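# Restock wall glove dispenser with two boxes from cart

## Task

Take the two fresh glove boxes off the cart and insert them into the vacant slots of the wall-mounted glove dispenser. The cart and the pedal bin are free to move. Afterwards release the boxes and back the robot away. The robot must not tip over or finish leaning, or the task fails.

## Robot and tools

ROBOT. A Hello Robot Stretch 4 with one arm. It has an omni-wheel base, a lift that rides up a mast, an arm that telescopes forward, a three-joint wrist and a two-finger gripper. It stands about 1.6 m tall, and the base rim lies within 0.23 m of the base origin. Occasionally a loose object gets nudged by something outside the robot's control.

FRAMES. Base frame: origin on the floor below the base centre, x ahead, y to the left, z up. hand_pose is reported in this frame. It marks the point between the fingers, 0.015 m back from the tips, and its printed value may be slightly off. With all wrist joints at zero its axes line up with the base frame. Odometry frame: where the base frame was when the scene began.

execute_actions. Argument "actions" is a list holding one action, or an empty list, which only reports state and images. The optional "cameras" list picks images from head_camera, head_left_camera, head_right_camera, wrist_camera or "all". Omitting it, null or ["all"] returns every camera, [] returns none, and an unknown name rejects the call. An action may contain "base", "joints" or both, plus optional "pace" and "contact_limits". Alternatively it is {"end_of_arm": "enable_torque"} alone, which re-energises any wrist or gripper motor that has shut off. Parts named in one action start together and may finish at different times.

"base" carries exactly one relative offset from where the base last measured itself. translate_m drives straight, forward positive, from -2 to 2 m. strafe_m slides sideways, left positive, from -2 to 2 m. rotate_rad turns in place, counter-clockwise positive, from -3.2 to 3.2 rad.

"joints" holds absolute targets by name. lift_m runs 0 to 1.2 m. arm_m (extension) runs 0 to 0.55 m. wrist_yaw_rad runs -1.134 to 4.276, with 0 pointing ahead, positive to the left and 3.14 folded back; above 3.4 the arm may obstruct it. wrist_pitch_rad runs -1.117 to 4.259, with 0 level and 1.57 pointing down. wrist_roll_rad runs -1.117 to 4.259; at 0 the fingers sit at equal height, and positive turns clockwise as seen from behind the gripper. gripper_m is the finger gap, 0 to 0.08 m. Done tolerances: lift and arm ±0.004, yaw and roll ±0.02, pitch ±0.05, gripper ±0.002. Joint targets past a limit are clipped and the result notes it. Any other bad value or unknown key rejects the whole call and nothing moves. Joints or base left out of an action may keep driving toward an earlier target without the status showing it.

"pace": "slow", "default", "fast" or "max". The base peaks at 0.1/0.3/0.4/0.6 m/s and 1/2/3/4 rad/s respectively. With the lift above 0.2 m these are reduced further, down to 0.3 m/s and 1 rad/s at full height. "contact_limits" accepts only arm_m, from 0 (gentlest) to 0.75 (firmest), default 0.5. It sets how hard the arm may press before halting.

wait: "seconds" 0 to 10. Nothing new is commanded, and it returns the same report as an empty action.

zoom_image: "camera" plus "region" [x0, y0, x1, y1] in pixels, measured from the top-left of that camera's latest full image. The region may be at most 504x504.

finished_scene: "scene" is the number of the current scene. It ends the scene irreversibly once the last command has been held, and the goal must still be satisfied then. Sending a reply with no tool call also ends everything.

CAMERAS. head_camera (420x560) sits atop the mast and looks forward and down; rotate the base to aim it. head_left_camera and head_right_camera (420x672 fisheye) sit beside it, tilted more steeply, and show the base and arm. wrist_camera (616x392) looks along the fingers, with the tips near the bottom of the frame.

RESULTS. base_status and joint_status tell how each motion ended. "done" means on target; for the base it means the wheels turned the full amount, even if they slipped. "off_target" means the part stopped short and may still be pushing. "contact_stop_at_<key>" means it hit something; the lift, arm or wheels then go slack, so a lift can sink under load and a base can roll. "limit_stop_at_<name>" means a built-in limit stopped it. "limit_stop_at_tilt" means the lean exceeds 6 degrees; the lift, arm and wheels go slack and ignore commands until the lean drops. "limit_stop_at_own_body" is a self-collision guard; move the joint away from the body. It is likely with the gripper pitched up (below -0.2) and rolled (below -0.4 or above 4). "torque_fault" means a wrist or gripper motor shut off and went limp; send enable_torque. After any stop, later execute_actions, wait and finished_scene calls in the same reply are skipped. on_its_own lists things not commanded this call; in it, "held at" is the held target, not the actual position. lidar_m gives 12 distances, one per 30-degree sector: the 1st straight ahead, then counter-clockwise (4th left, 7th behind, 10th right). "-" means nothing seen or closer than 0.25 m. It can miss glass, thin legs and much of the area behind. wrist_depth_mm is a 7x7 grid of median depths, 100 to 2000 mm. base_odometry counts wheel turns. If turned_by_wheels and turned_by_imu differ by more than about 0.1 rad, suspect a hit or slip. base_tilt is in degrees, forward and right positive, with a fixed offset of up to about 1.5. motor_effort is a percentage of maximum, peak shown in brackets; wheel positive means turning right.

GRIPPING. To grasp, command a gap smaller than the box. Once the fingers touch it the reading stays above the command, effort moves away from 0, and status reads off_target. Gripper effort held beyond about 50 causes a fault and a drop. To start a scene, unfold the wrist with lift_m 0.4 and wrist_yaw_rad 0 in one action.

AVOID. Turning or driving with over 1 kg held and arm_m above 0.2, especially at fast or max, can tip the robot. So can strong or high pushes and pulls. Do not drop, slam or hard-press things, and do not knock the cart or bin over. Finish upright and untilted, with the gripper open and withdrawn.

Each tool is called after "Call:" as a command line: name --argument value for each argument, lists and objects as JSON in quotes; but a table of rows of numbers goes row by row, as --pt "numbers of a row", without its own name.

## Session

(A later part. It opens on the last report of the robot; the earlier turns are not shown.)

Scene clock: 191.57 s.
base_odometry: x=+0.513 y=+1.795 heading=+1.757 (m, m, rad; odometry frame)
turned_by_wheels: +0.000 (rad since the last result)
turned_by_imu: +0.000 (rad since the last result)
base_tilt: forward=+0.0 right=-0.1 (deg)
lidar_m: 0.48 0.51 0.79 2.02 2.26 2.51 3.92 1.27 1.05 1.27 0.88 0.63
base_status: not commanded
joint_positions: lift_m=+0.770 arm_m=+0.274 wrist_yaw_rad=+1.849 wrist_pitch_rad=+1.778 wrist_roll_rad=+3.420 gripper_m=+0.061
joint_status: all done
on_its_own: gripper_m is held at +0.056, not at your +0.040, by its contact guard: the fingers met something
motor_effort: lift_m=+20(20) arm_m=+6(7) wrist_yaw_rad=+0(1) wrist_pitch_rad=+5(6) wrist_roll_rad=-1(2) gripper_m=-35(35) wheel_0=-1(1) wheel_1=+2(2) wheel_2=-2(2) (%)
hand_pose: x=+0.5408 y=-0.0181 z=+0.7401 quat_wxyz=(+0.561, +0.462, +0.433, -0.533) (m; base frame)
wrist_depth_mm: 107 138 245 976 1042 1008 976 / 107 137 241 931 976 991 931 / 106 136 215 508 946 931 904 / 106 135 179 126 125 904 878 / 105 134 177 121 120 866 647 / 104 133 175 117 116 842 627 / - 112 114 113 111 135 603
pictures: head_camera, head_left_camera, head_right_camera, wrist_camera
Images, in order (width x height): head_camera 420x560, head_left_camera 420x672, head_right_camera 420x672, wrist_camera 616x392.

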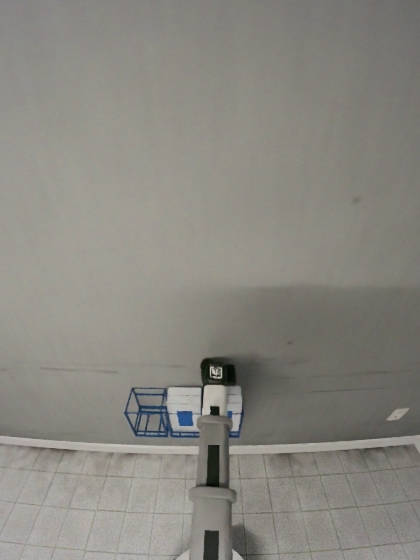

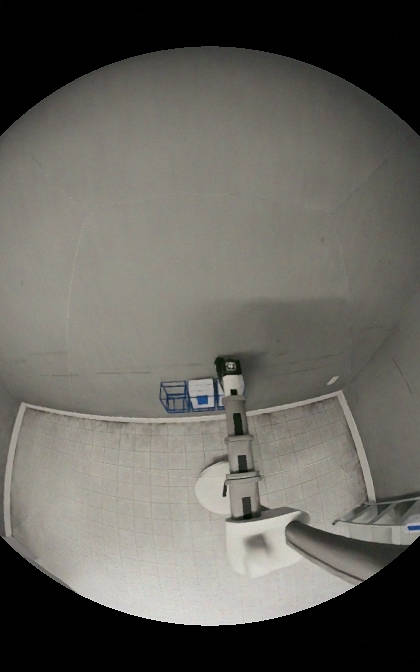

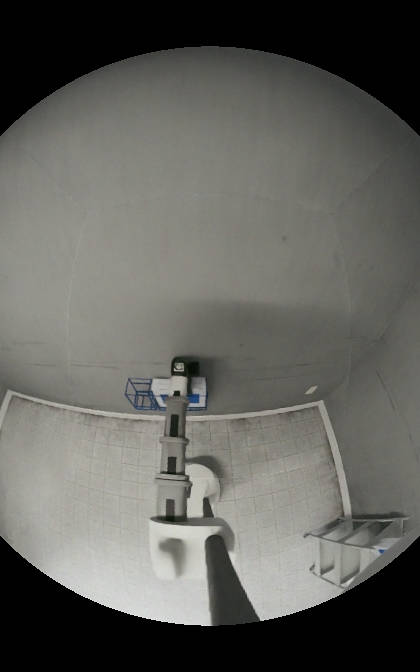

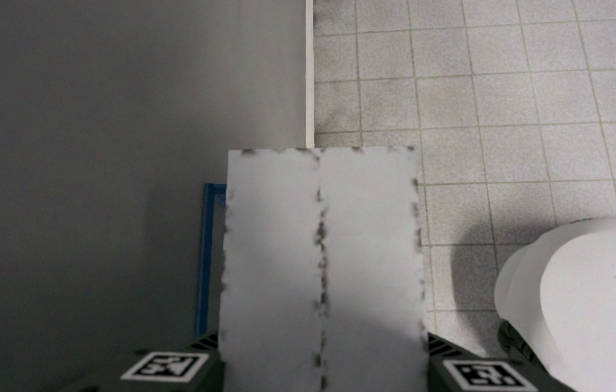

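Call:
execute_actions --actions '[{"joints":{"lift_m":0.757},"pace":"slow"}]' --cameras '[]'

Call:
execute_actions --actions '[{"joints":{"gripper_m":0.072}}]' --cameras '["wrist_camera"]'

Call:
execute_actions --actions '[{"joints":{"lift_m":0.87}}]' --cameras '["wrist_camera"]'

Call:
execute_actions --actions '[{"base":{"translate_m":-0.65},"joints":{"lift_m":1.1,"arm_m":0.1,"gripper_m":0.08,"wrist_yaw_rad":1.57,"wrist_roll_rad":3.14,"wrist_pitch_rad":1.57},"pace":"fast"}]' --cameras '["head_left_camera"]'

Call:
execute_actions --actions '[{"base":{"rotate_rad":-1.59},"pace":"fast"}]' --cameras '[]'

Call:
execute_actions --actions '[{"base":{"translate_m":0.42},"joints":{"arm_m":0.3},"pace":"fast"}]'

Scene clock: 205.00 s.
base_odometry: x=+0.513 y=+1.795 heading=+1.757 (m, m, rad; odometry frame)
turned_by_wheels: +0.000 (rad since the last result)
turned_by_imu: +0.000 (rad since the last result)
base_tilt: forward=+0.1 right=-0.1 (deg)
lidar_m: 0.48 0.52 0.79 2.04 2.27 2.54 3.91 1.27 1.05 1.28 0.88 0.61
base_status: not commanded
joint_positions: lift_m=+0.757 arm_m=+0.274 wrist_yaw_rad=+1.849 wrist_pitch_rad=+1.778 wrist_roll_rad=+3.420 gripper_m=+0.061
joint_status: all done
on_its_own: gripper_m is held at +0.056, not at your +0.040, by its contact guard: the fingers met something
motor_effort: lift_m=+19(20) arm_m=+7(7) wrist_yaw_rad=+1(3) wrist_pitch_rad=+4(5) wrist_roll_rad=-1(0) gripper_m=-35(35) wheel_0=-1(1) wheel_1=+2(2) wheel_2=-3(3) (%)
hand_pose: x=+0.5408 y=-0.0181 z=+0.7272 quat_wxyz=(+0.561, +0.462, +0.433, -0.533) (m; base frame)
wrist_depth_mm: 107 138 245 946 1042 991 991 / 107 137 242 904 976 960 931 / 107 136 215 508 931 931 904 / 106 135 179 125 125 891 854 / 105 135 177 121 120 854 634 / 105 133 175 117 116 820 615 / - 112 114 113 111 135 603
pictures: none
No camera images: the call's "cameras" was empty. Leave "cameras" out to get every camera's image.

Scene clock: 205.77 s.
base_odometry: x=+0.513 y=+1.795 heading=+1.757 (m, m, rad; odometry frame)
turned_by_wheels: +0.000 (rad since the last result)
turned_by_imu: +0.000 (rad since the last result)
base_tilt: forward=+0.1 right=+0.1 (deg)
lidar_m: 0.48 0.51 0.82 2.01 2.26 2.53 3.90 1.29 1.06 1.28 0.89 0.61
base_status: not commanded
joint_positions: lift_m=+0.757 arm_m=+0.274 wrist_yaw_rad=+1.849 wrist_pitch_rad=+1.779 wrist_roll_rad=+3.420 gripper_m=+0.072
joint_status: all done
motor_effort: lift_m=+20(19) arm_m=+7(7) wrist_yaw_rad=+2(1) wrist_pitch_rad=+3(4) wrist_roll_rad=-1(0) gripper_m=+2(37) wheel_0=-1(1) wheel_1=+2(2) wheel_2=-2(2) (%)
hand_pose: x=+0.5409 y=-0.0181 z=+0.7272 quat_wxyz=(+0.562, +0.462, +0.433, -0.533) (m; base frame)
wrist_depth_mm: 107 137 242 946 1025 991 976 / 106 136 239 917 1008 960 931 / 105 135 236 866 946 917 917 / 105 134 193 153 185 878 866 / 104 133 190 148 147 866 640 / 104 132 173 142 142 831 615 / - 110 137 138 136 125 591
pictures: wrist_camera
Images, in order (width x height): wrist_camera 616x392.

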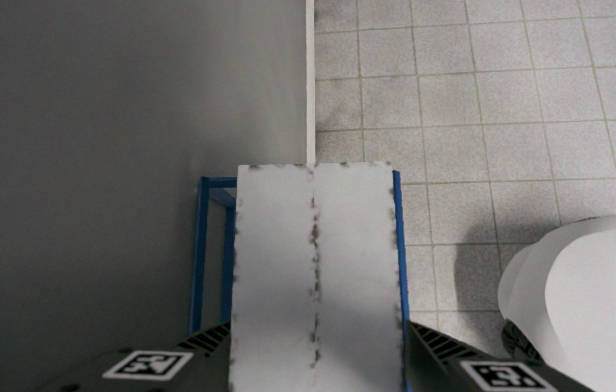

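Scene clock: 207.27 s.
base_odometry: x=+0.513 y=+1.795 heading=+1.757 (m, m, rad; odometry frame)
turned_by_wheels: +0.000 (rad since the last result)
turned_by_imu: +0.000 (rad since the last result)
base_tilt: forward=+0.1 right=+0.1 (deg)
lidar_m: 0.48 0.51 0.82 2.03 2.26 2.53 3.93 1.30 1.03 1.28 0.88 0.60
base_status: not commanded
joint_positions: lift_m=+0.870 arm_m=+0.274 wrist_yaw_rad=+1.849 wrist_pitch_rad=+1.779 wrist_roll_rad=+3.420 gripper_m=+0.072
joint_status: all done
motor_effort: lift_m=+23(23) arm_m=+7(7) wrist_yaw_rad=+0(1) wrist_pitch_rad=+3(4) wrist_roll_rad=+0(1) gripper_m=+3(2) wheel_0=-1(1) wheel_1=+2(2) wheel_2=-2(3) (%)
hand_pose: x=+0.5409 y=-0.0181 z=+0.8399 quat_wxyz=(+0.562, +0.462, +0.433, -0.533) (m; base frame)
wrist_depth_mm: 107 137 242 991 1160 1098 1098 / 106 136 239 960 1098 1098 1060 / 106 135 236 891 1078 1060 1025 / 105 135 232 621 1025 1008 976 / 105 133 230 262 976 991 741 / 104 132 206 251 946 891 715 / - 110 138 242 237 125 691
pictures: wrist_camera
Images, in order (width x height): wrist_camera 616x392.

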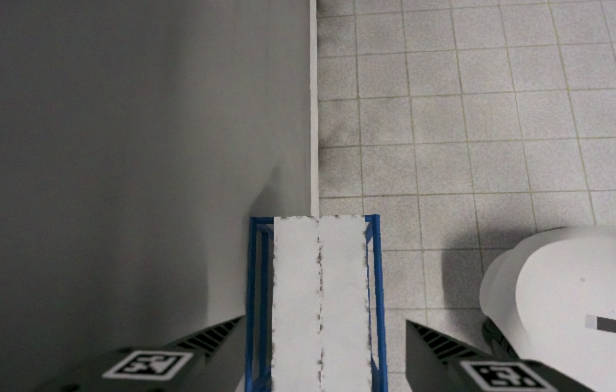

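Scene clock: 210.37 s.
base_odometry: x=+0.633 y=+1.156 heading=+1.757 (m, m, rad; odometry frame)
turned_by_wheels: -0.001 (rad since the last result)
turned_by_imu: +0.000 (rad since the last result)
base_tilt: forward=+0.1 right=+0.0 (deg)
lidar_m: 1.13 1.19 1.70 2.42 1.92 2.48 3.10 1.97 0.93 0.89 1.35 1.30
base_status: done
joint_positions: lift_m=+1.100 arm_m=+0.101 wrist_yaw_rad=+1.570 wrist_pitch_rad=+1.570 wrist_roll_rad=+3.140 gripper_m=+0.080
joint_status: all done
motor_effort: lift_m=+22(23) arm_m=-7(8) wrist_yaw_rad=-2(7) wrist_pitch_rad=-1(5) wrist_roll_rad=-1(4) gripper_m=+2(5) wheel_0=-2(7) wheel_1=-3(9) wheel_2=-2(13) (%)
hand_pose: x=+0.3595 y=+0.0001 z=+1.0654 quat_wxyz=(+0.500, +0.500, +0.500, -0.500) (m; base frame)
wrist_depth_mm: 1160 1308 1255 1255 1255 1229 1205 / 1182 1281 1281 1255 1229 1255 1229 / 1229 1281 1255 1229 1205 1229 1205 / 1182 1229 1229 1229 1025 991 1182 / 1182 1255 1255 1205 1025 976 1182 / 1160 1229 1229 1205 1205 1182 1182 / 1160 110 140 1229 1160 125 1182
pictures: head_left_camera
Images, in order (width x height): head_left_camera 420x672.

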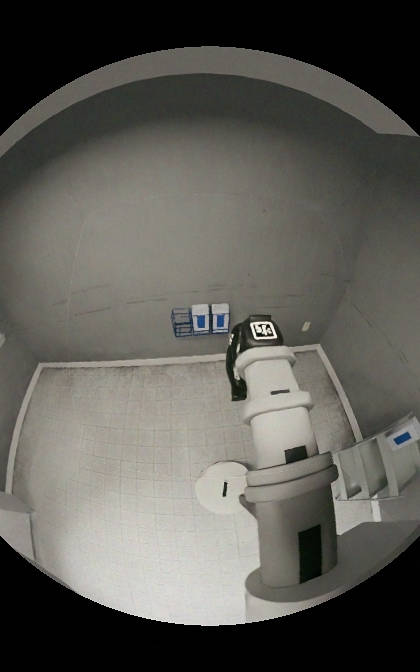

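Scene clock: 212.87 s.
base_odometry: x=+0.633 y=+1.156 heading=+0.168 (m, m, rad; odometry frame)
turned_by_wheels: -1.589 (rad since the last result)
turned_by_imu: -1.557 (rad since the last result)
base_tilt: forward=-0.1 right=+0.0 (deg)
lidar_m: 0.88 1.34 1.31 1.12 1.19 1.70 2.41 1.92 2.43 3.02 2.00 0.93
base_status: done
joint_positions: lift_m=+1.100 arm_m=+0.101 wrist_yaw_rad=+1.570 wrist_pitch_rad=+1.570 wrist_roll_rad=+3.140 gripper_m=+0.080
joint_status: not commanded
motor_effort: lift_m=+22(22) arm_m=-6(7) wrist_yaw_rad=-2(2) wrist_pitch_rad=-1(1) wrist_roll_rad=-3(3) gripper_m=+4(2) wheel_0=+3(6) wheel_1=+6(8) wheel_2=+2(7) (%)
hand_pose: x=+0.3595 y=+0.0001 z=+1.0654 quat_wxyz=(+0.500, +0.500, +0.500, -0.500) (m; base frame)
wrist_depth_mm: 1308 1308 1336 1255 1229 1255 1205 / 866 1281 1255 1281 1255 1229 1205 / 866 1138 1281 1255 1229 1205 1205 / 842 1138 1255 1229 1042 991 1205 / 854 1205 1205 1205 991 1008 1182 / 1255 1229 1229 1205 1205 1182 1160 / 1229 110 140 1182 1182 124 1182
pictures: none
No camera images: the call's "cameras" was empty. Leave "cameras" out to get every camera's image.

Scene clock: 215.63 s.
base_odometry: x=+1.047 y=+1.226 heading=+0.168 (m, m, rad; odometry frame)
turned_by_wheels: +0.000 (rad since the last result)
turned_by_imu: +0.000 (rad since the last result)
base_tilt: forward=+0.0 right=+0.0 (deg)
lidar_m: 0.47 0.92 1.22 1.26 1.20 1.73 2.83 2.30 2.99 3.01 1.35 0.48
base_status: done
joint_positions: lift_m=+1.100 arm_m=+0.299 wrist_yaw_rad=+1.570 wrist_pitch_rad=+1.570 wrist_roll_rad=+3.140 gripper_m=+0.080
joint_status: all done
motor_effort: lift_m=+22(22) arm_m=+6(9) wrist_yaw_rad=-2(2) wrist_pitch_rad=-1(1) wrist_roll_rad=-3(1) gripper_m=+3(2) wheel_0=+2(7) wheel_1=+5(10) wheel_2=-1(8) (%)
hand_pose: x=+0.5572 y=+0.0001 z=+1.0654 quat_wxyz=(+0.500, +0.500, +0.500, -0.500) (m; base frame)
wrist_depth_mm: 484 603 564 564 1255 1229 1205 / 480 591 574 559 1229 1229 1182 / 480 585 564 564 1229 1205 1205 / 473 580 564 564 1205 1008 991 / 473 574 317 512 1229 1008 976 / 469 574 315 314 1229 1182 1138 / 462 110 140 1205 1205 125 1182
pictures: head_camera, head_left_camera, head_right_camera, wrist_camera
Images, in order (width x height): head_camera 420x560, head_left_camera 420x672, head_right_camera 420x672, wrist_camera 616x392.

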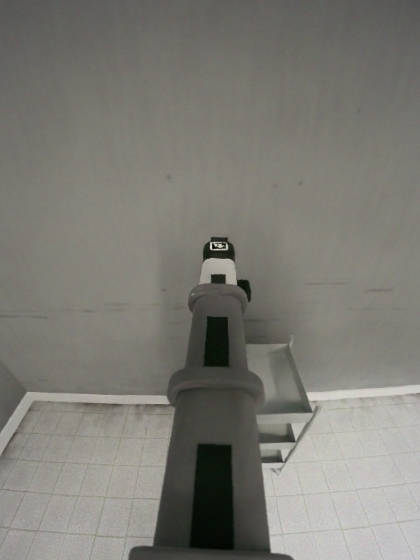

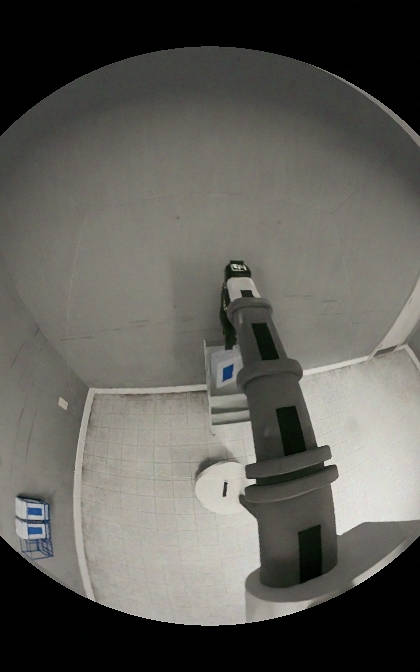

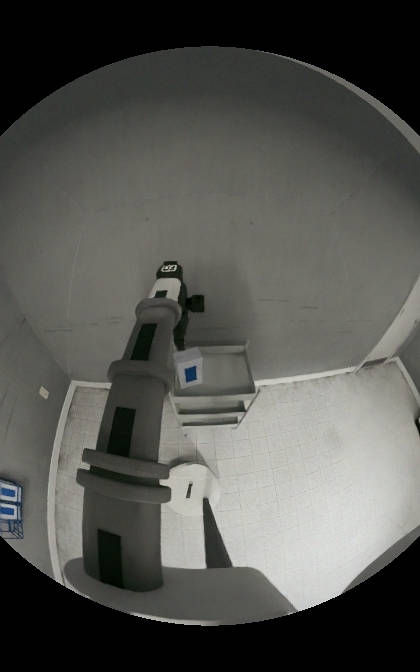

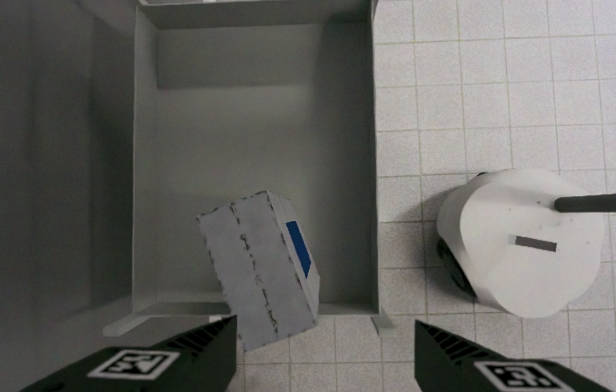

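Call:
execute_actions --actions '[{"base":{"strafe_m":0.015},"joints":{"lift_m":0.97,"arm_m":0.345,"wrist_yaw_rad":1.9,"wrist_pitch_rad":1.78}}]' --cameras '["wrist_camera","head_right_camera"]'

Scene clock: 224.27 s.
base_odometry: x=+1.045 y=+1.241 heading=+0.168 (m, m, rad; odometry frame)
turned_by_wheels: +0.000 (rad since the last result)
turned_by_imu: +0.000 (rad since the last result)
base_tilt: forward=+0.1 right=+0.1 (deg)
lidar_m: 0.46 0.92 1.22 1.24 1.19 1.73 2.84 2.31 3.01 3.03 1.37 0.51
base_status: done
joint_positions: lift_m=+0.970 arm_m=+0.344 wrist_yaw_rad=+1.899 wrist_pitch_rad=+1.779 wrist_roll_rad=+3.140 gripper_m=+0.080
joint_status: all done
motor_effort: lift_m=+18(20) arm_m=+7(8) wrist_yaw_rad=+1(6) wrist_pitch_rad=+3(4) wrist_roll_rad=-2(2) gripper_m=+1(2) wheel_0=-2(8) wheel_1=+6(11) wheel_2=+0(2) (%)
hand_pose: x=+0.6116 y=-0.0133 z=+0.9403 quat_wxyz=(+0.632, +0.366, +0.513, -0.452) (m; base frame)
wrist_depth_mm: 324 427 544 504 480 1308 1255 / 336 459 496 496 484 473 1205 / 353 488 466 469 469 466 1160 / 370 480 455 455 449 452 1138 / 397 466 436 198 430 1098 1060 / 410 421 421 190 410 1008 1042 / 424 110 140 183 182 125 798
pictures: head_right_camera, wrist_camera
Images, in order (width x height): head_right_camera 420x672, wrist_camera 616x392.

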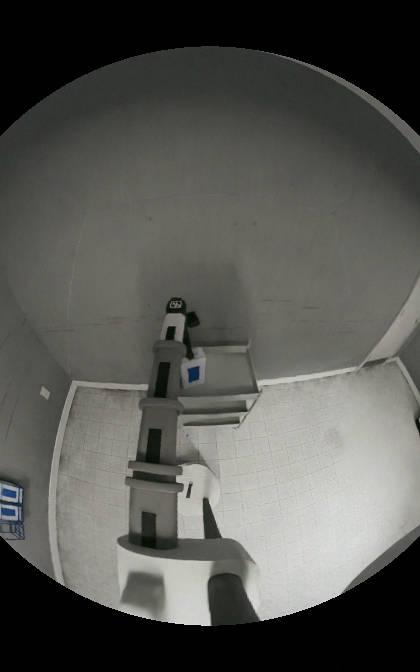

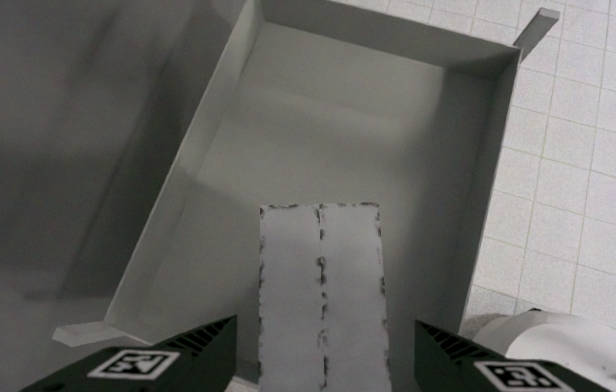

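Aligned.

Call:
execute_actions --actions '[{"joints":{"lift_m":0.91}}]' --cameras '["wrist_camera"]'

Call:
execute_actions --actions '[{"joints":{"gripper_m":0.04}}]' --cameras '[]'

Call:
execute_actions --actions '[{"joints":{"lift_m":1.12}}]' --cameras '["wrist_camera"]'

Call:
execute_actions --actions '[{"base":{"translate_m":-0.8},"joints":{"arm_m":0.15}}]' --cameras '[]'

Call:
execute_actions --actions '[{"base":{"rotate_rad":1.6},"joints":{"wrist_yaw_rad":1.85,"wrist_roll_rad":3.42,"lift_m":0.98}}]' --cameras '[]'

Call:
execute_actions --actions '[{"base":{"translate_m":0.6}}]'

Scene clock: 233.57 s.
base_odometry: x=+1.045 y=+1.241 heading=+0.168 (m, m, rad; odometry frame)
turned_by_wheels: +0.000 (rad since the last result)
turned_by_imu: +0.000 (rad since the last result)
base_tilt: forward=+0.0 right=+0.0 (deg)
lidar_m: 0.46 0.91 1.22 1.22 1.18 1.71 2.83 2.31 3.03 3.02 1.36 0.50
base_status: not commanded
joint_positions: lift_m=+0.910 arm_m=+0.344 wrist_yaw_rad=+1.899 wrist_pitch_rad=+1.779 wrist_roll_rad=+3.140 gripper_m=+0.080
joint_status: all done
motor_effort: lift_m=+18(18) arm_m=+6(6) wrist_yaw_rad=+2(1) wrist_pitch_rad=+3(3) wrist_roll_rad=-2(2) gripper_m=+1(2) wheel_0=-2(2) wheel_1=+6(6) wheel_2=+0(0) (%)
hand_pose: x=+0.6116 y=-0.0133 z=+0.8803 quat_wxyz=(+0.632, +0.366, +0.513, -0.452) (m; base frame)
wrist_depth_mm: 324 427 442 442 436 407 1182 / 336 445 424 427 421 415 1138 / 353 436 410 407 404 397 1118 / 375 394 394 144 144 382 1078 / 394 375 377 138 138 370 1025 / 382 364 362 132 132 357 991 / 404 110 128 128 128 124 750
pictures: wrist_camera
Images, in order (width x height): wrist_camera 616x392.

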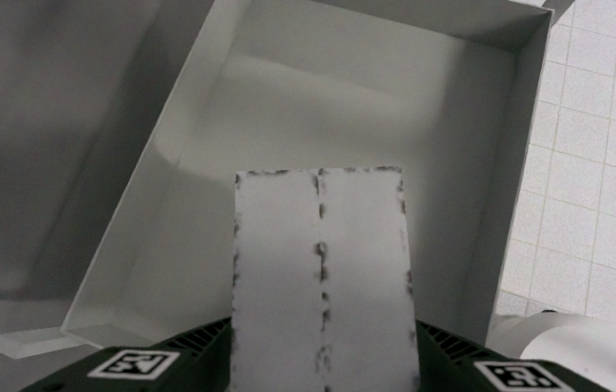

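Scene clock: 234.53 s.
base_odometry: x=+1.045 y=+1.241 heading=+0.168 (m, m, rad; odometry frame)
turned_by_wheels: +0.000 (rad since the last result)
turned_by_imu: +0.000 (rad since the last result)
base_tilt: forward=+0.0 right=+0.1 (deg)
lidar_m: 0.46 0.91 1.21 1.24 1.18 1.71 2.83 2.32 3.01 3.03 1.35 0.50
base_status: not commanded
joint_positions: lift_m=+0.910 arm_m=+0.344 wrist_yaw_rad=+1.899 wrist_pitch_rad=+1.779 wrist_roll_rad=+3.140 gripper_m=+0.060
joint_status: gripper_m off_target (ended at +0.060, target +0.040)
on_its_own: gripper_m is held at +0.056, not at your +0.040, by its contact guard: the fingers met something
motor_effort: lift_m=+18(17) arm_m=+7(7) wrist_yaw_rad=+1(2) wrist_pitch_rad=+3(3) wrist_roll_rad=-2(2) gripper_m=-27(24) wheel_0=-2(2) wheel_1=+6(6) wheel_2=+0(0) (%)
hand_pose: x=+0.6116 y=-0.0133 z=+0.8803 quat_wxyz=(+0.632, +0.366, +0.513, -0.452) (m; base frame)
wrist_depth_mm: 325 427 439 442 433 407 1138 / 338 445 424 424 421 415 1138 / 355 436 404 407 404 397 1098 / 375 394 392 143 144 379 1060 / 394 377 377 138 138 370 1008 / 382 364 359 133 132 357 976 / 430 297 126 128 127 283 750
pictures: none
No camera images: the call's "cameras" was empty. Leave "cameras" out to get every camera's image.

Scene clock: 236.50 s.
base_odometry: x=+1.045 y=+1.241 heading=+0.168 (m, m, rad; odometry frame)
turned_by_wheels: +0.000 (rad since the last result)
turned_by_imu: +0.000 (rad since the last result)
base_tilt: forward=+0.0 right=+0.0 (deg)
lidar_m: 0.44 0.89 1.20 1.24 1.20 1.71 2.84 2.32 3.02 3.02 1.38 0.50
base_status: not commanded
joint_positions: lift_m=+1.120 arm_m=+0.344 wrist_yaw_rad=+1.900 wrist_pitch_rad=+1.778 wrist_roll_rad=+3.140 gripper_m=+0.060
joint_status: all done
on_its_own: gripper_m is held at +0.056, not at your +0.040, by its contact guard: the fingers met something
motor_effort: lift_m=+25(26) arm_m=+6(7) wrist_yaw_rad=+1(1) wrist_pitch_rad=+6(6) wrist_roll_rad=-1(3) gripper_m=-27(26) wheel_0=-2(2) wheel_1=+6(6) wheel_2=+0(1) (%)
hand_pose: x=+0.6116 y=-0.0131 z=+1.0897 quat_wxyz=(+0.632, +0.366, +0.513, -0.451) (m; base frame)
wrist_depth_mm: 325 427 640 1281 1464 1499 1464 / 336 459 683 654 1397 1366 1397 / 355 492 654 640 627 1308 1336 / 375 530 609 145 147 1281 1255 / 399 574 585 139 139 1229 1255 / 421 597 564 133 134 1182 1182 / 455 549 126 128 127 960 946
pictures: wrist_camera
Images, in order (width x height): wrist_camera 616x392.

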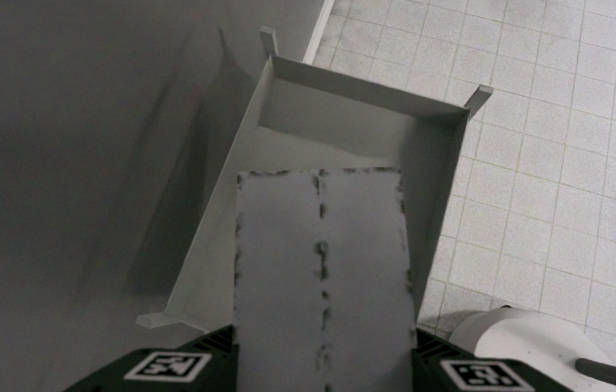

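Scene clock: 240.67 s.
base_odometry: x=+0.256 y=+1.107 heading=+0.168 (m, m, rad; odometry frame)
turned_by_wheels: +0.000 (rad since the last result)
turned_by_imu: +0.000 (rad since the last result)
base_tilt: forward=-0.1 right=+0.0 (deg)
lidar_m: 0.35 1.73 1.17 1.10 1.24 1.60 2.05 1.56 1.95 3.03 2.55 1.33
base_status: done
joint_positions: lift_m=+1.120 arm_m=+0.151 wrist_yaw_rad=+1.900 wrist_pitch_rad=+1.778 wrist_roll_rad=+3.140 gripper_m=+0.060
joint_status: all done
on_its_own: gripper_m is held at +0.056, not at your +0.040, by its contact guard: the fingers met something
motor_effort: lift_m=+25(25) arm_m=-7(8) wrist_yaw_rad=+2(1) wrist_pitch_rad=+5(6) wrist_roll_rad=-2(2) gripper_m=-28(27) wheel_0=-2(9) wheel_1=-5(9) wheel_2=+2(11) (%)
hand_pose: x=+0.4189 y=-0.0131 z=+1.0897 quat_wxyz=(+0.632, +0.366, +0.513, -0.451) (m; base frame)
wrist_depth_mm: 1397 1537 1537 1499 1499 1499 1464 / 1025 1464 1397 1397 1397 1397 1397 / 1255 1397 1366 1366 1397 1336 1336 / 1229 1308 1336 145 146 1255 1281 / 1281 1255 1255 139 139 1229 1229 / 1229 1205 1229 133 133 991 1182 / 1205 1205 126 128 127 854 946
pictures: none
No camera images: the call's "cameras" was empty. Leave "cameras" out to get every camera's image.

Scene clock: 243.23 s.
base_odometry: x=+0.256 y=+1.107 heading=+1.767 (m, m, rad; odometry frame)
turned_by_wheels: +1.599 (rad since the last result)
turned_by_imu: +1.566 (rad since the last result)
base_tilt: forward=+0.1 right=+0.1 (deg)
lidar_m: 0.37 1.24 1.64 2.03 1.59 1.99 3.09 2.52 1.31 1.26 1.74 1.16
base_status: done
joint_positions: lift_m=+0.980 arm_m=+0.151 wrist_yaw_rad=+1.850 wrist_pitch_rad=+1.777 wrist_roll_rad=+3.420 gripper_m=+0.060
joint_status: all done
on_its_own: gripper_m is held at +0.056, not at your +0.040, by its contact guard: the fingers met something
motor_effort: lift_m=+20(24) arm_m=-7(6) wrist_yaw_rad=-2(4) wrist_pitch_rad=+7(7) wrist_roll_rad=+0(3) gripper_m=-26(27) wheel_0=-2(8) wheel_1=-4(8) wheel_2=-3(7) (%)
hand_pose: x=+0.4181 y=-0.0178 z=+0.9501 quat_wxyz=(+0.561, +0.462, +0.434, -0.532) (m; base frame)
wrist_depth_mm: 1008 1336 1308 1308 1281 1229 1255 / 1008 1336 1308 1255 1205 1182 1160 / 1025 1281 1205 1255 1160 1160 1098 / 1008 1205 1182 145 146 1118 1098 / 1008 1182 1160 139 139 866 842 / 1008 1118 1078 133 133 842 809 / 991 1078 127 128 127 809 788
pictures: none
No camera images: the call's "cameras" was empty. Leave "cameras" out to get every camera's image.

Scene clock: 246.70 s.
base_odometry: x=+0.139 y=+1.696 heading=+1.768 (m, m, rad; odometry frame)
turned_by_wheels: +0.000 (rad since the last result)
turned_by_imu: +0.000 (rad since the last result)
base_tilt: forward=+0.0 right=+0.0 (deg)
lidar_m: 0.36 0.61 0.84 2.03 1.93 2.00 3.86 2.49 1.36 1.66 0.91 0.54
base_status: done
joint_positions: lift_m=+0.980 arm_m=+0.151 wrist_yaw_rad=+1.850 wrist_pitch_rad=+1.777 wrist_roll_rad=+3.420 gripper_m=+0.060
joint_status: not commanded
on_its_own: gripper_m is held at +0.056, not at your +0.040, by its contact guard: the fingers met something
motor_effort: lift_m=+20(20) arm_m=-6(6) wrist_yaw_rad=-2(1) wrist_pitch_rad=+7(7) wrist_roll_rad=+0(1) gripper_m=-27(27) wheel_0=+2(6) wheel_1=+5(8) wheel_2=+0(10) (%)
hand_pose: x=+0.4181 y=-0.0179 z=+0.9501 quat_wxyz=(+0.561, +0.462, +0.434, -0.532) (m; base frame)
wrist_depth_mm: 264 379 462 1308 1308 1281 1205 / 264 375 436 1255 1205 1205 1182 / 262 375 442 1205 1205 1182 1118 / 260 373 539 145 146 1098 1118 / 260 375 492 139 139 866 854 / 259 370 530 134 133 831 820 / 258 312 127 129 127 798 798
pictures: head_camera, head_left_camera, head_right_camera, wrist_camera
Images, in order (width x height): head_camera 420x560, head_left_camera 420x672, head_right_camera 420x672, wrist_camera 616x392.

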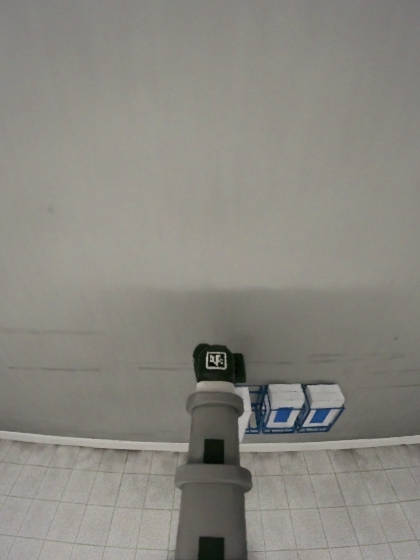

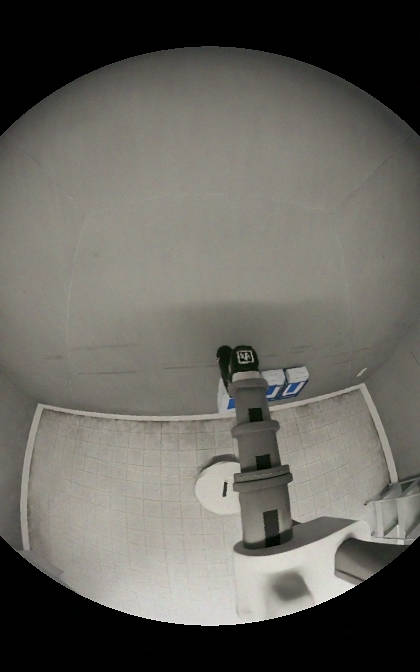

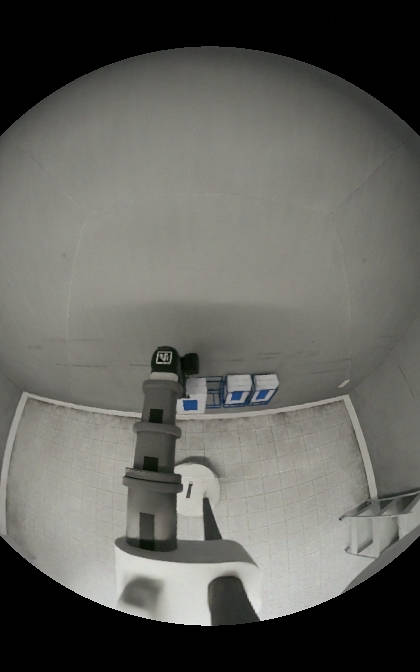

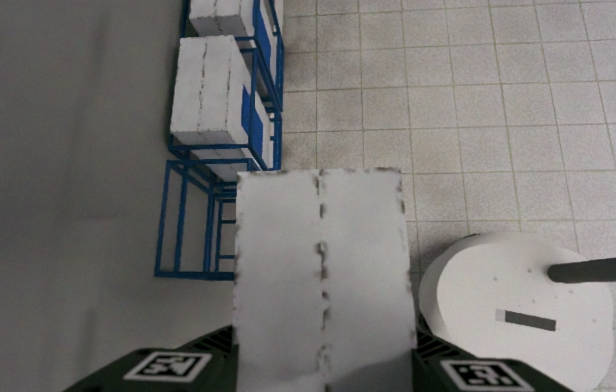

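Call:
execute_actions --actions '[{"base":{"strafe_m":-0.085},"joints":{"arm_m":0.27}}]' --cameras '[]'

Call:
execute_actions --actions '[{"joints":{"arm_m":0.29,"lift_m":0.96},"pace":"slow","contact_limits":{"arm_m":0.15}}]'

Call:
zoom_image --camera "head_right_camera" --region '[150,340,250,430]'

Call:
zoom_image --camera "head_left_camera" --region '[150,340,250,430]'

Scene clock: 257.23 s.
base_odometry: x=+0.222 y=+1.712 heading=+1.768 (m, m, rad; odometry frame)
turned_by_wheels: +0.000 (rad since the last result)
turned_by_imu: -0.001 (rad since the last result)
base_tilt: forward=+0.0 right=+0.1 (deg)
lidar_m: 0.48 0.63 0.84 2.12 2.00 2.12 3.85 2.34 1.31 1.58 0.90 0.53
base_status: done
joint_positions: lift_m=+0.980 arm_m=+0.269 wrist_yaw_rad=+1.850 wrist_pitch_rad=+1.778 wrist_roll_rad=+3.420 gripper_m=+0.060
joint_status: all done
on_its_own: gripper_m is held at +0.056, not at your +0.040, by its contact guard: the fingers met something
motor_effort: lift_m=+20(20) arm_m=+7(8) wrist_yaw_rad=+0(0) wrist_pitch_rad=+5(6) wrist_roll_rad=-1(0) gripper_m=-27(27) wheel_0=-1(10) wheel_1=-4(10) wheel_2=+0(1) (%)
hand_pose: x=+0.5358 y=-0.0179 z=+0.9501 quat_wxyz=(+0.562, +0.462, +0.434, -0.533) (m; base frame)
wrist_depth_mm: 120 173 303 442 1255 1255 1229 / 120 173 301 436 1281 1182 1160 / 120 172 298 404 1182 1118 1118 / 120 172 246 144 145 1098 1098 / 119 171 244 138 139 1060 842 / 119 170 224 133 133 842 820 / 118 143 127 128 126 809 798
pictures: none
No camera images: the call's "cameras" was empty. Leave "cameras" out to get every camera's image.

Scene clock: 258.40 s.
base_odometry: x=+0.222 y=+1.712 heading=+1.768 (m, m, rad; odometry frame)
turned_by_wheels: +0.000 (rad since the last result)
turned_by_imu: +0.000 (rad since the last result)
base_tilt: forward=-0.1 right=+0.0 (deg)
lidar_m: 0.51 0.62 0.86 2.11 2.00 2.13 3.84 2.34 1.31 1.59 0.88 0.53
base_status: not commanded
joint_positions: lift_m=+0.960 arm_m=+0.289 wrist_yaw_rad=+1.850 wrist_pitch_rad=+1.778 wrist_roll_rad=+3.420 gripper_m=+0.060
joint_status: all done
on_its_own: gripper_m is held at +0.056, not at your +0.040, by its contact guard: the fingers met something
motor_effort: lift_m=+20(19) arm_m=+6(7) wrist_yaw_rad=-1(1) wrist_pitch_rad=+6(6) wrist_roll_rad=+0(0) gripper_m=-27(28) wheel_0=-1(1) wheel_1=-4(4) wheel_2=+0(1) (%)
contact_limits: arm_m 0.15
hand_pose: x=+0.5558 y=-0.0179 z=+0.9301 quat_wxyz=(+0.562, +0.462, +0.434, -0.533) (m; base frame)
wrist_depth_mm: 107 137 241 415 1281 1229 1205 / 107 137 238 413 1205 1160 1138 / 107 136 237 379 1160 1118 1098 / 107 136 195 145 146 1098 1060 / 106 135 195 139 139 1078 831 / 106 135 192 133 133 891 788 / 103 113 126 128 127 778 768
pictures: head_camera, head_left_camera, head_right_camera, wrist_camera
Images, in order (width x height): head_camera 420x560, head_left_camera 420x672, head_right_camera 420x672, wrist_camera 616x392.

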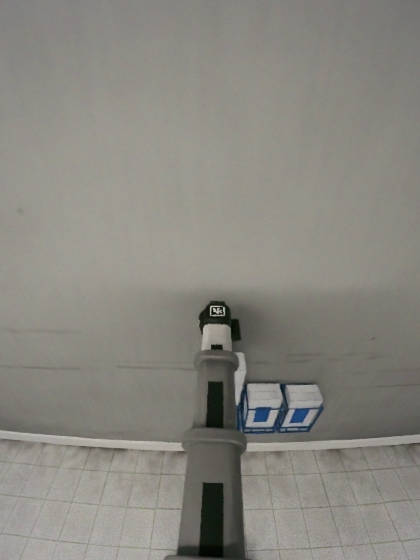

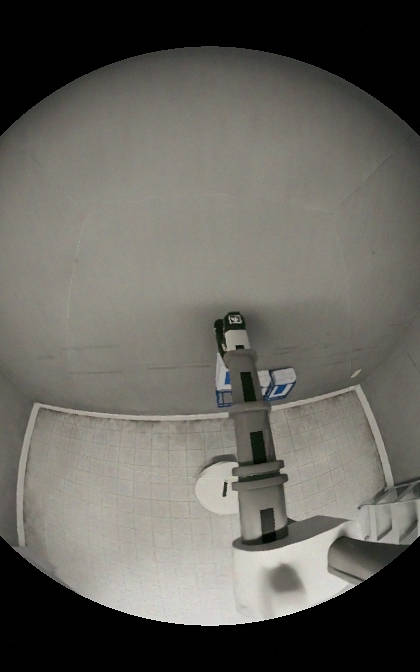

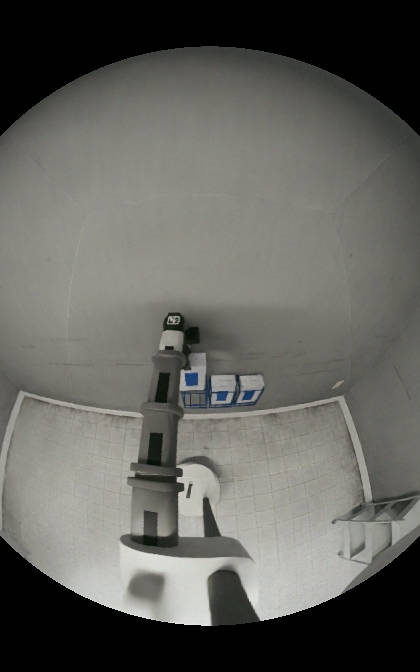

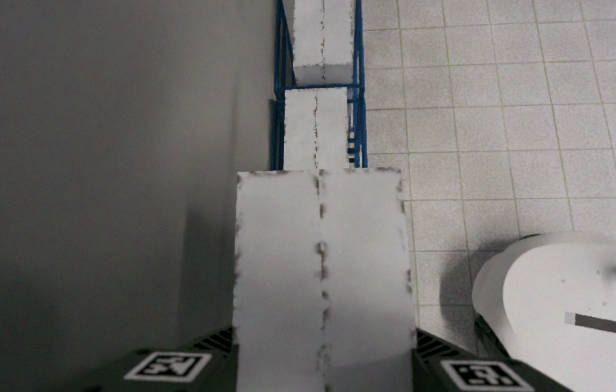

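Region (150, 340, 250, 430) of head_right_camera's 420x672 image, scaled by 5.040, with more detail than that image has; it fills the top 454 rows of this view, and the rest is white.

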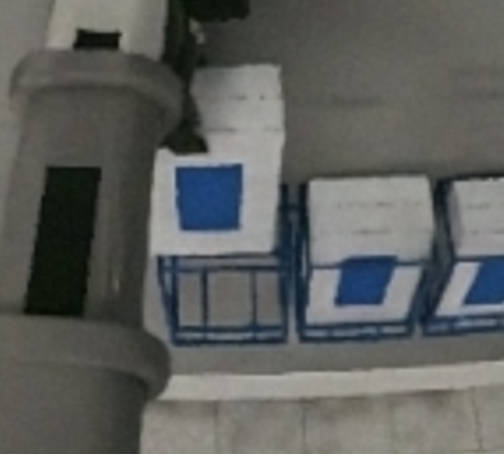

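Region (150, 340, 250, 430) of head_left_camera's 420x672 image, scaled by 5.040, with more detail than that image has; it fills the top 454 rows of this view, and the rest is white.

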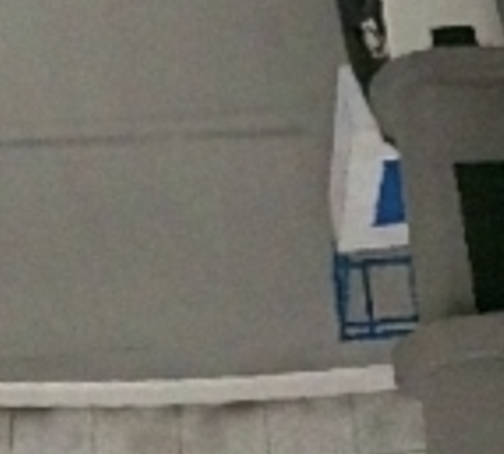

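About 1 cm too far left.

Call:
execute_actions --actions '[{"base":{"strafe_m":-0.009},"pace":"slow"}]' --cameras '[]'

Call:
execute_actions --actions '[{"joints":{"lift_m":0.93},"pace":"slow"}]' --cameras '["head_right_camera","head_left_camera"]'

Call:
zoom_image --camera "head_right_camera" --region '[150,340,250,430]'

Call:
zoom_image --camera "head_left_camera" --region '[150,340,250,430]'

Scene clock: 264.83 s.
base_odometry: x=+0.231 y=+1.714 heading=+1.768 (m, m, rad; odometry frame)
turned_by_wheels: +0.000 (rad since the last result)
turned_by_imu: +0.000 (rad since the last result)
base_tilt: forward=+0.1 right=+0.1 (deg)
lidar_m: 0.50 0.62 0.84 2.13 2.00 2.16 3.88 2.34 1.29 1.56 0.88 0.54
base_status: done
joint_positions: lift_m=+0.960 arm_m=+0.289 wrist_yaw_rad=+1.850 wrist_pitch_rad=+1.778 wrist_roll_rad=+3.420 gripper_m=+0.060
joint_status: not commanded
on_its_own: gripper_m is held at +0.056, not at your +0.040, by its contact guard: the fingers met something
motor_effort: lift_m=+20(20) arm_m=+7(7) wrist_yaw_rad=+0(1) wrist_pitch_rad=+5(5) wrist_roll_rad=-1(1) gripper_m=-27(27) wheel_0=+4(5) wheel_1=-4(11) wheel_2=+0(2) (%)
hand_pose: x=+0.5558 y=-0.0179 z=+0.9301 quat_wxyz=(+0.562, +0.462, +0.434, -0.533) (m; base frame)
wrist_depth_mm: 105 138 240 415 1255 1229 1182 / 105 137 240 415 1229 1160 1160 / 107 137 238 382 1182 1160 1098 / 107 136 196 145 146 1098 1060 / 107 136 195 139 139 1060 809 / 106 135 192 133 133 878 788 / 103 114 127 128 127 788 778
pictures: none
No camera images: the call's "cameras" was empty. Leave "cameras" out to get every camera's image.

Scene clock: 265.90 s.
base_odometry: x=+0.231 y=+1.714 heading=+1.768 (m, m, rad; odometry frame)
turned_by_wheels: +0.000 (rad since the last result)
turned_by_imu: +0.000 (rad since the last result)
base_tilt: forward=+0.1 right=+0.1 (deg)
lidar_m: 0.50 0.62 0.83 2.11 2.02 2.16 3.86 2.32 1.30 1.56 0.91 0.52
base_status: not commanded
joint_positions: lift_m=+0.930 arm_m=+0.289 wrist_yaw_rad=+1.850 wrist_pitch_rad=+1.778 wrist_roll_rad=+3.420 gripper_m=+0.060
joint_status: all done
on_its_own: gripper_m is held at +0.056, not at your +0.040, by its contact guard: the fingers met something
motor_effort: lift_m=+20(20) arm_m=+7(7) wrist_yaw_rad=-1(0) wrist_pitch_rad=+5(5) wrist_roll_rad=-1(0) gripper_m=-27(27) wheel_0=+3(4) wheel_1=-4(4) wheel_2=+0(0) (%)
hand_pose: x=+0.5558 y=-0.0180 z=+0.9001 quat_wxyz=(+0.562, +0.462, +0.434, -0.533) (m; base frame)
wrist_depth_mm: 105 138 242 377 1229 1182 1160 / 105 138 240 362 1182 1160 1138 / 105 138 238 347 1138 1118 1078 / 107 137 196 144 145 1060 1042 / 107 136 195 138 138 1025 798 / 106 135 179 133 133 904 768 / 103 114 127 128 127 759 759
pictures: head_left_camera, head_right_camera
Images, in order (width x height): head_left_camera 420x672, head_right_camera 420x672.

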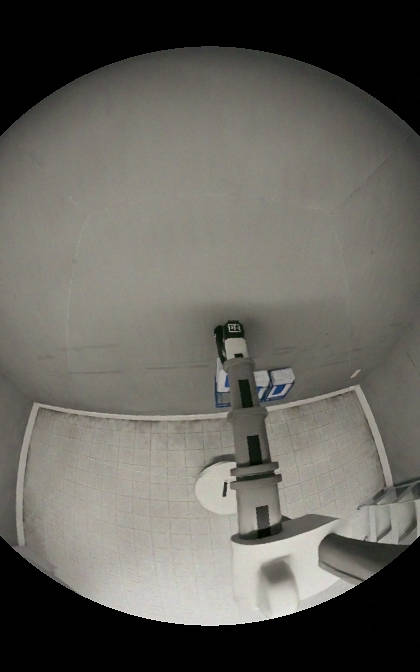

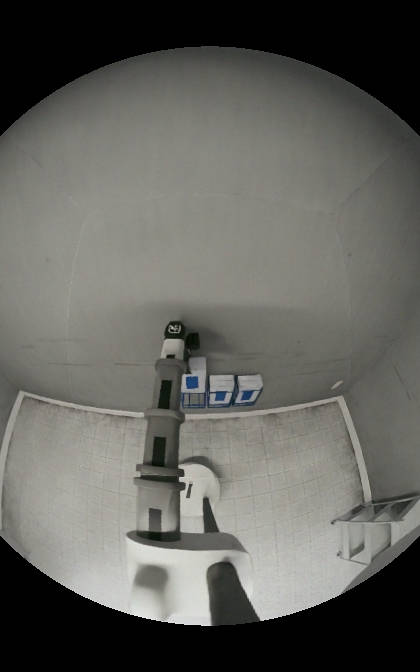

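Region (150, 340, 250, 430) of head_right_camera's 420x672 image, scaled by 5.040, with more detail than that image has; it fills the top 454 rows of this view, and the rest is white.

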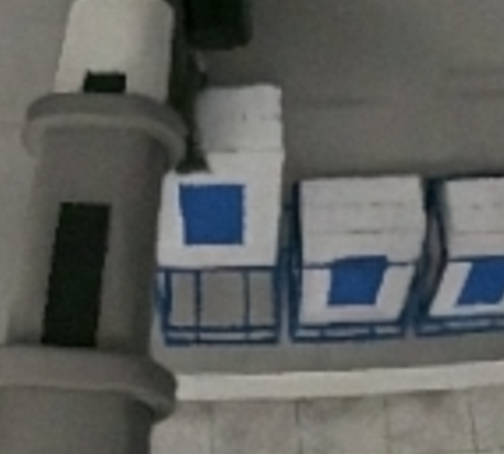

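Region (150, 340, 250, 430) of head_left_camera's 420x672 image, scaled by 5.040, with more detail than that image has; it fills the top 454 rows of this view, and the rest is white.

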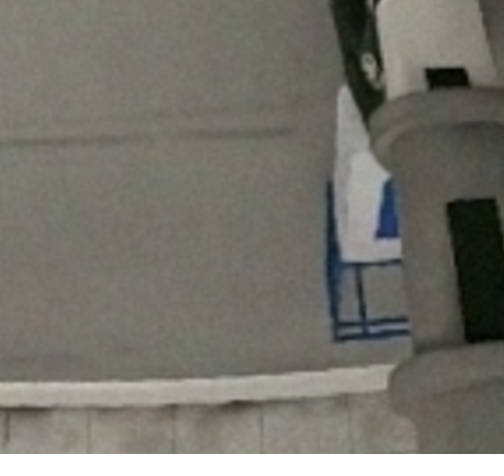

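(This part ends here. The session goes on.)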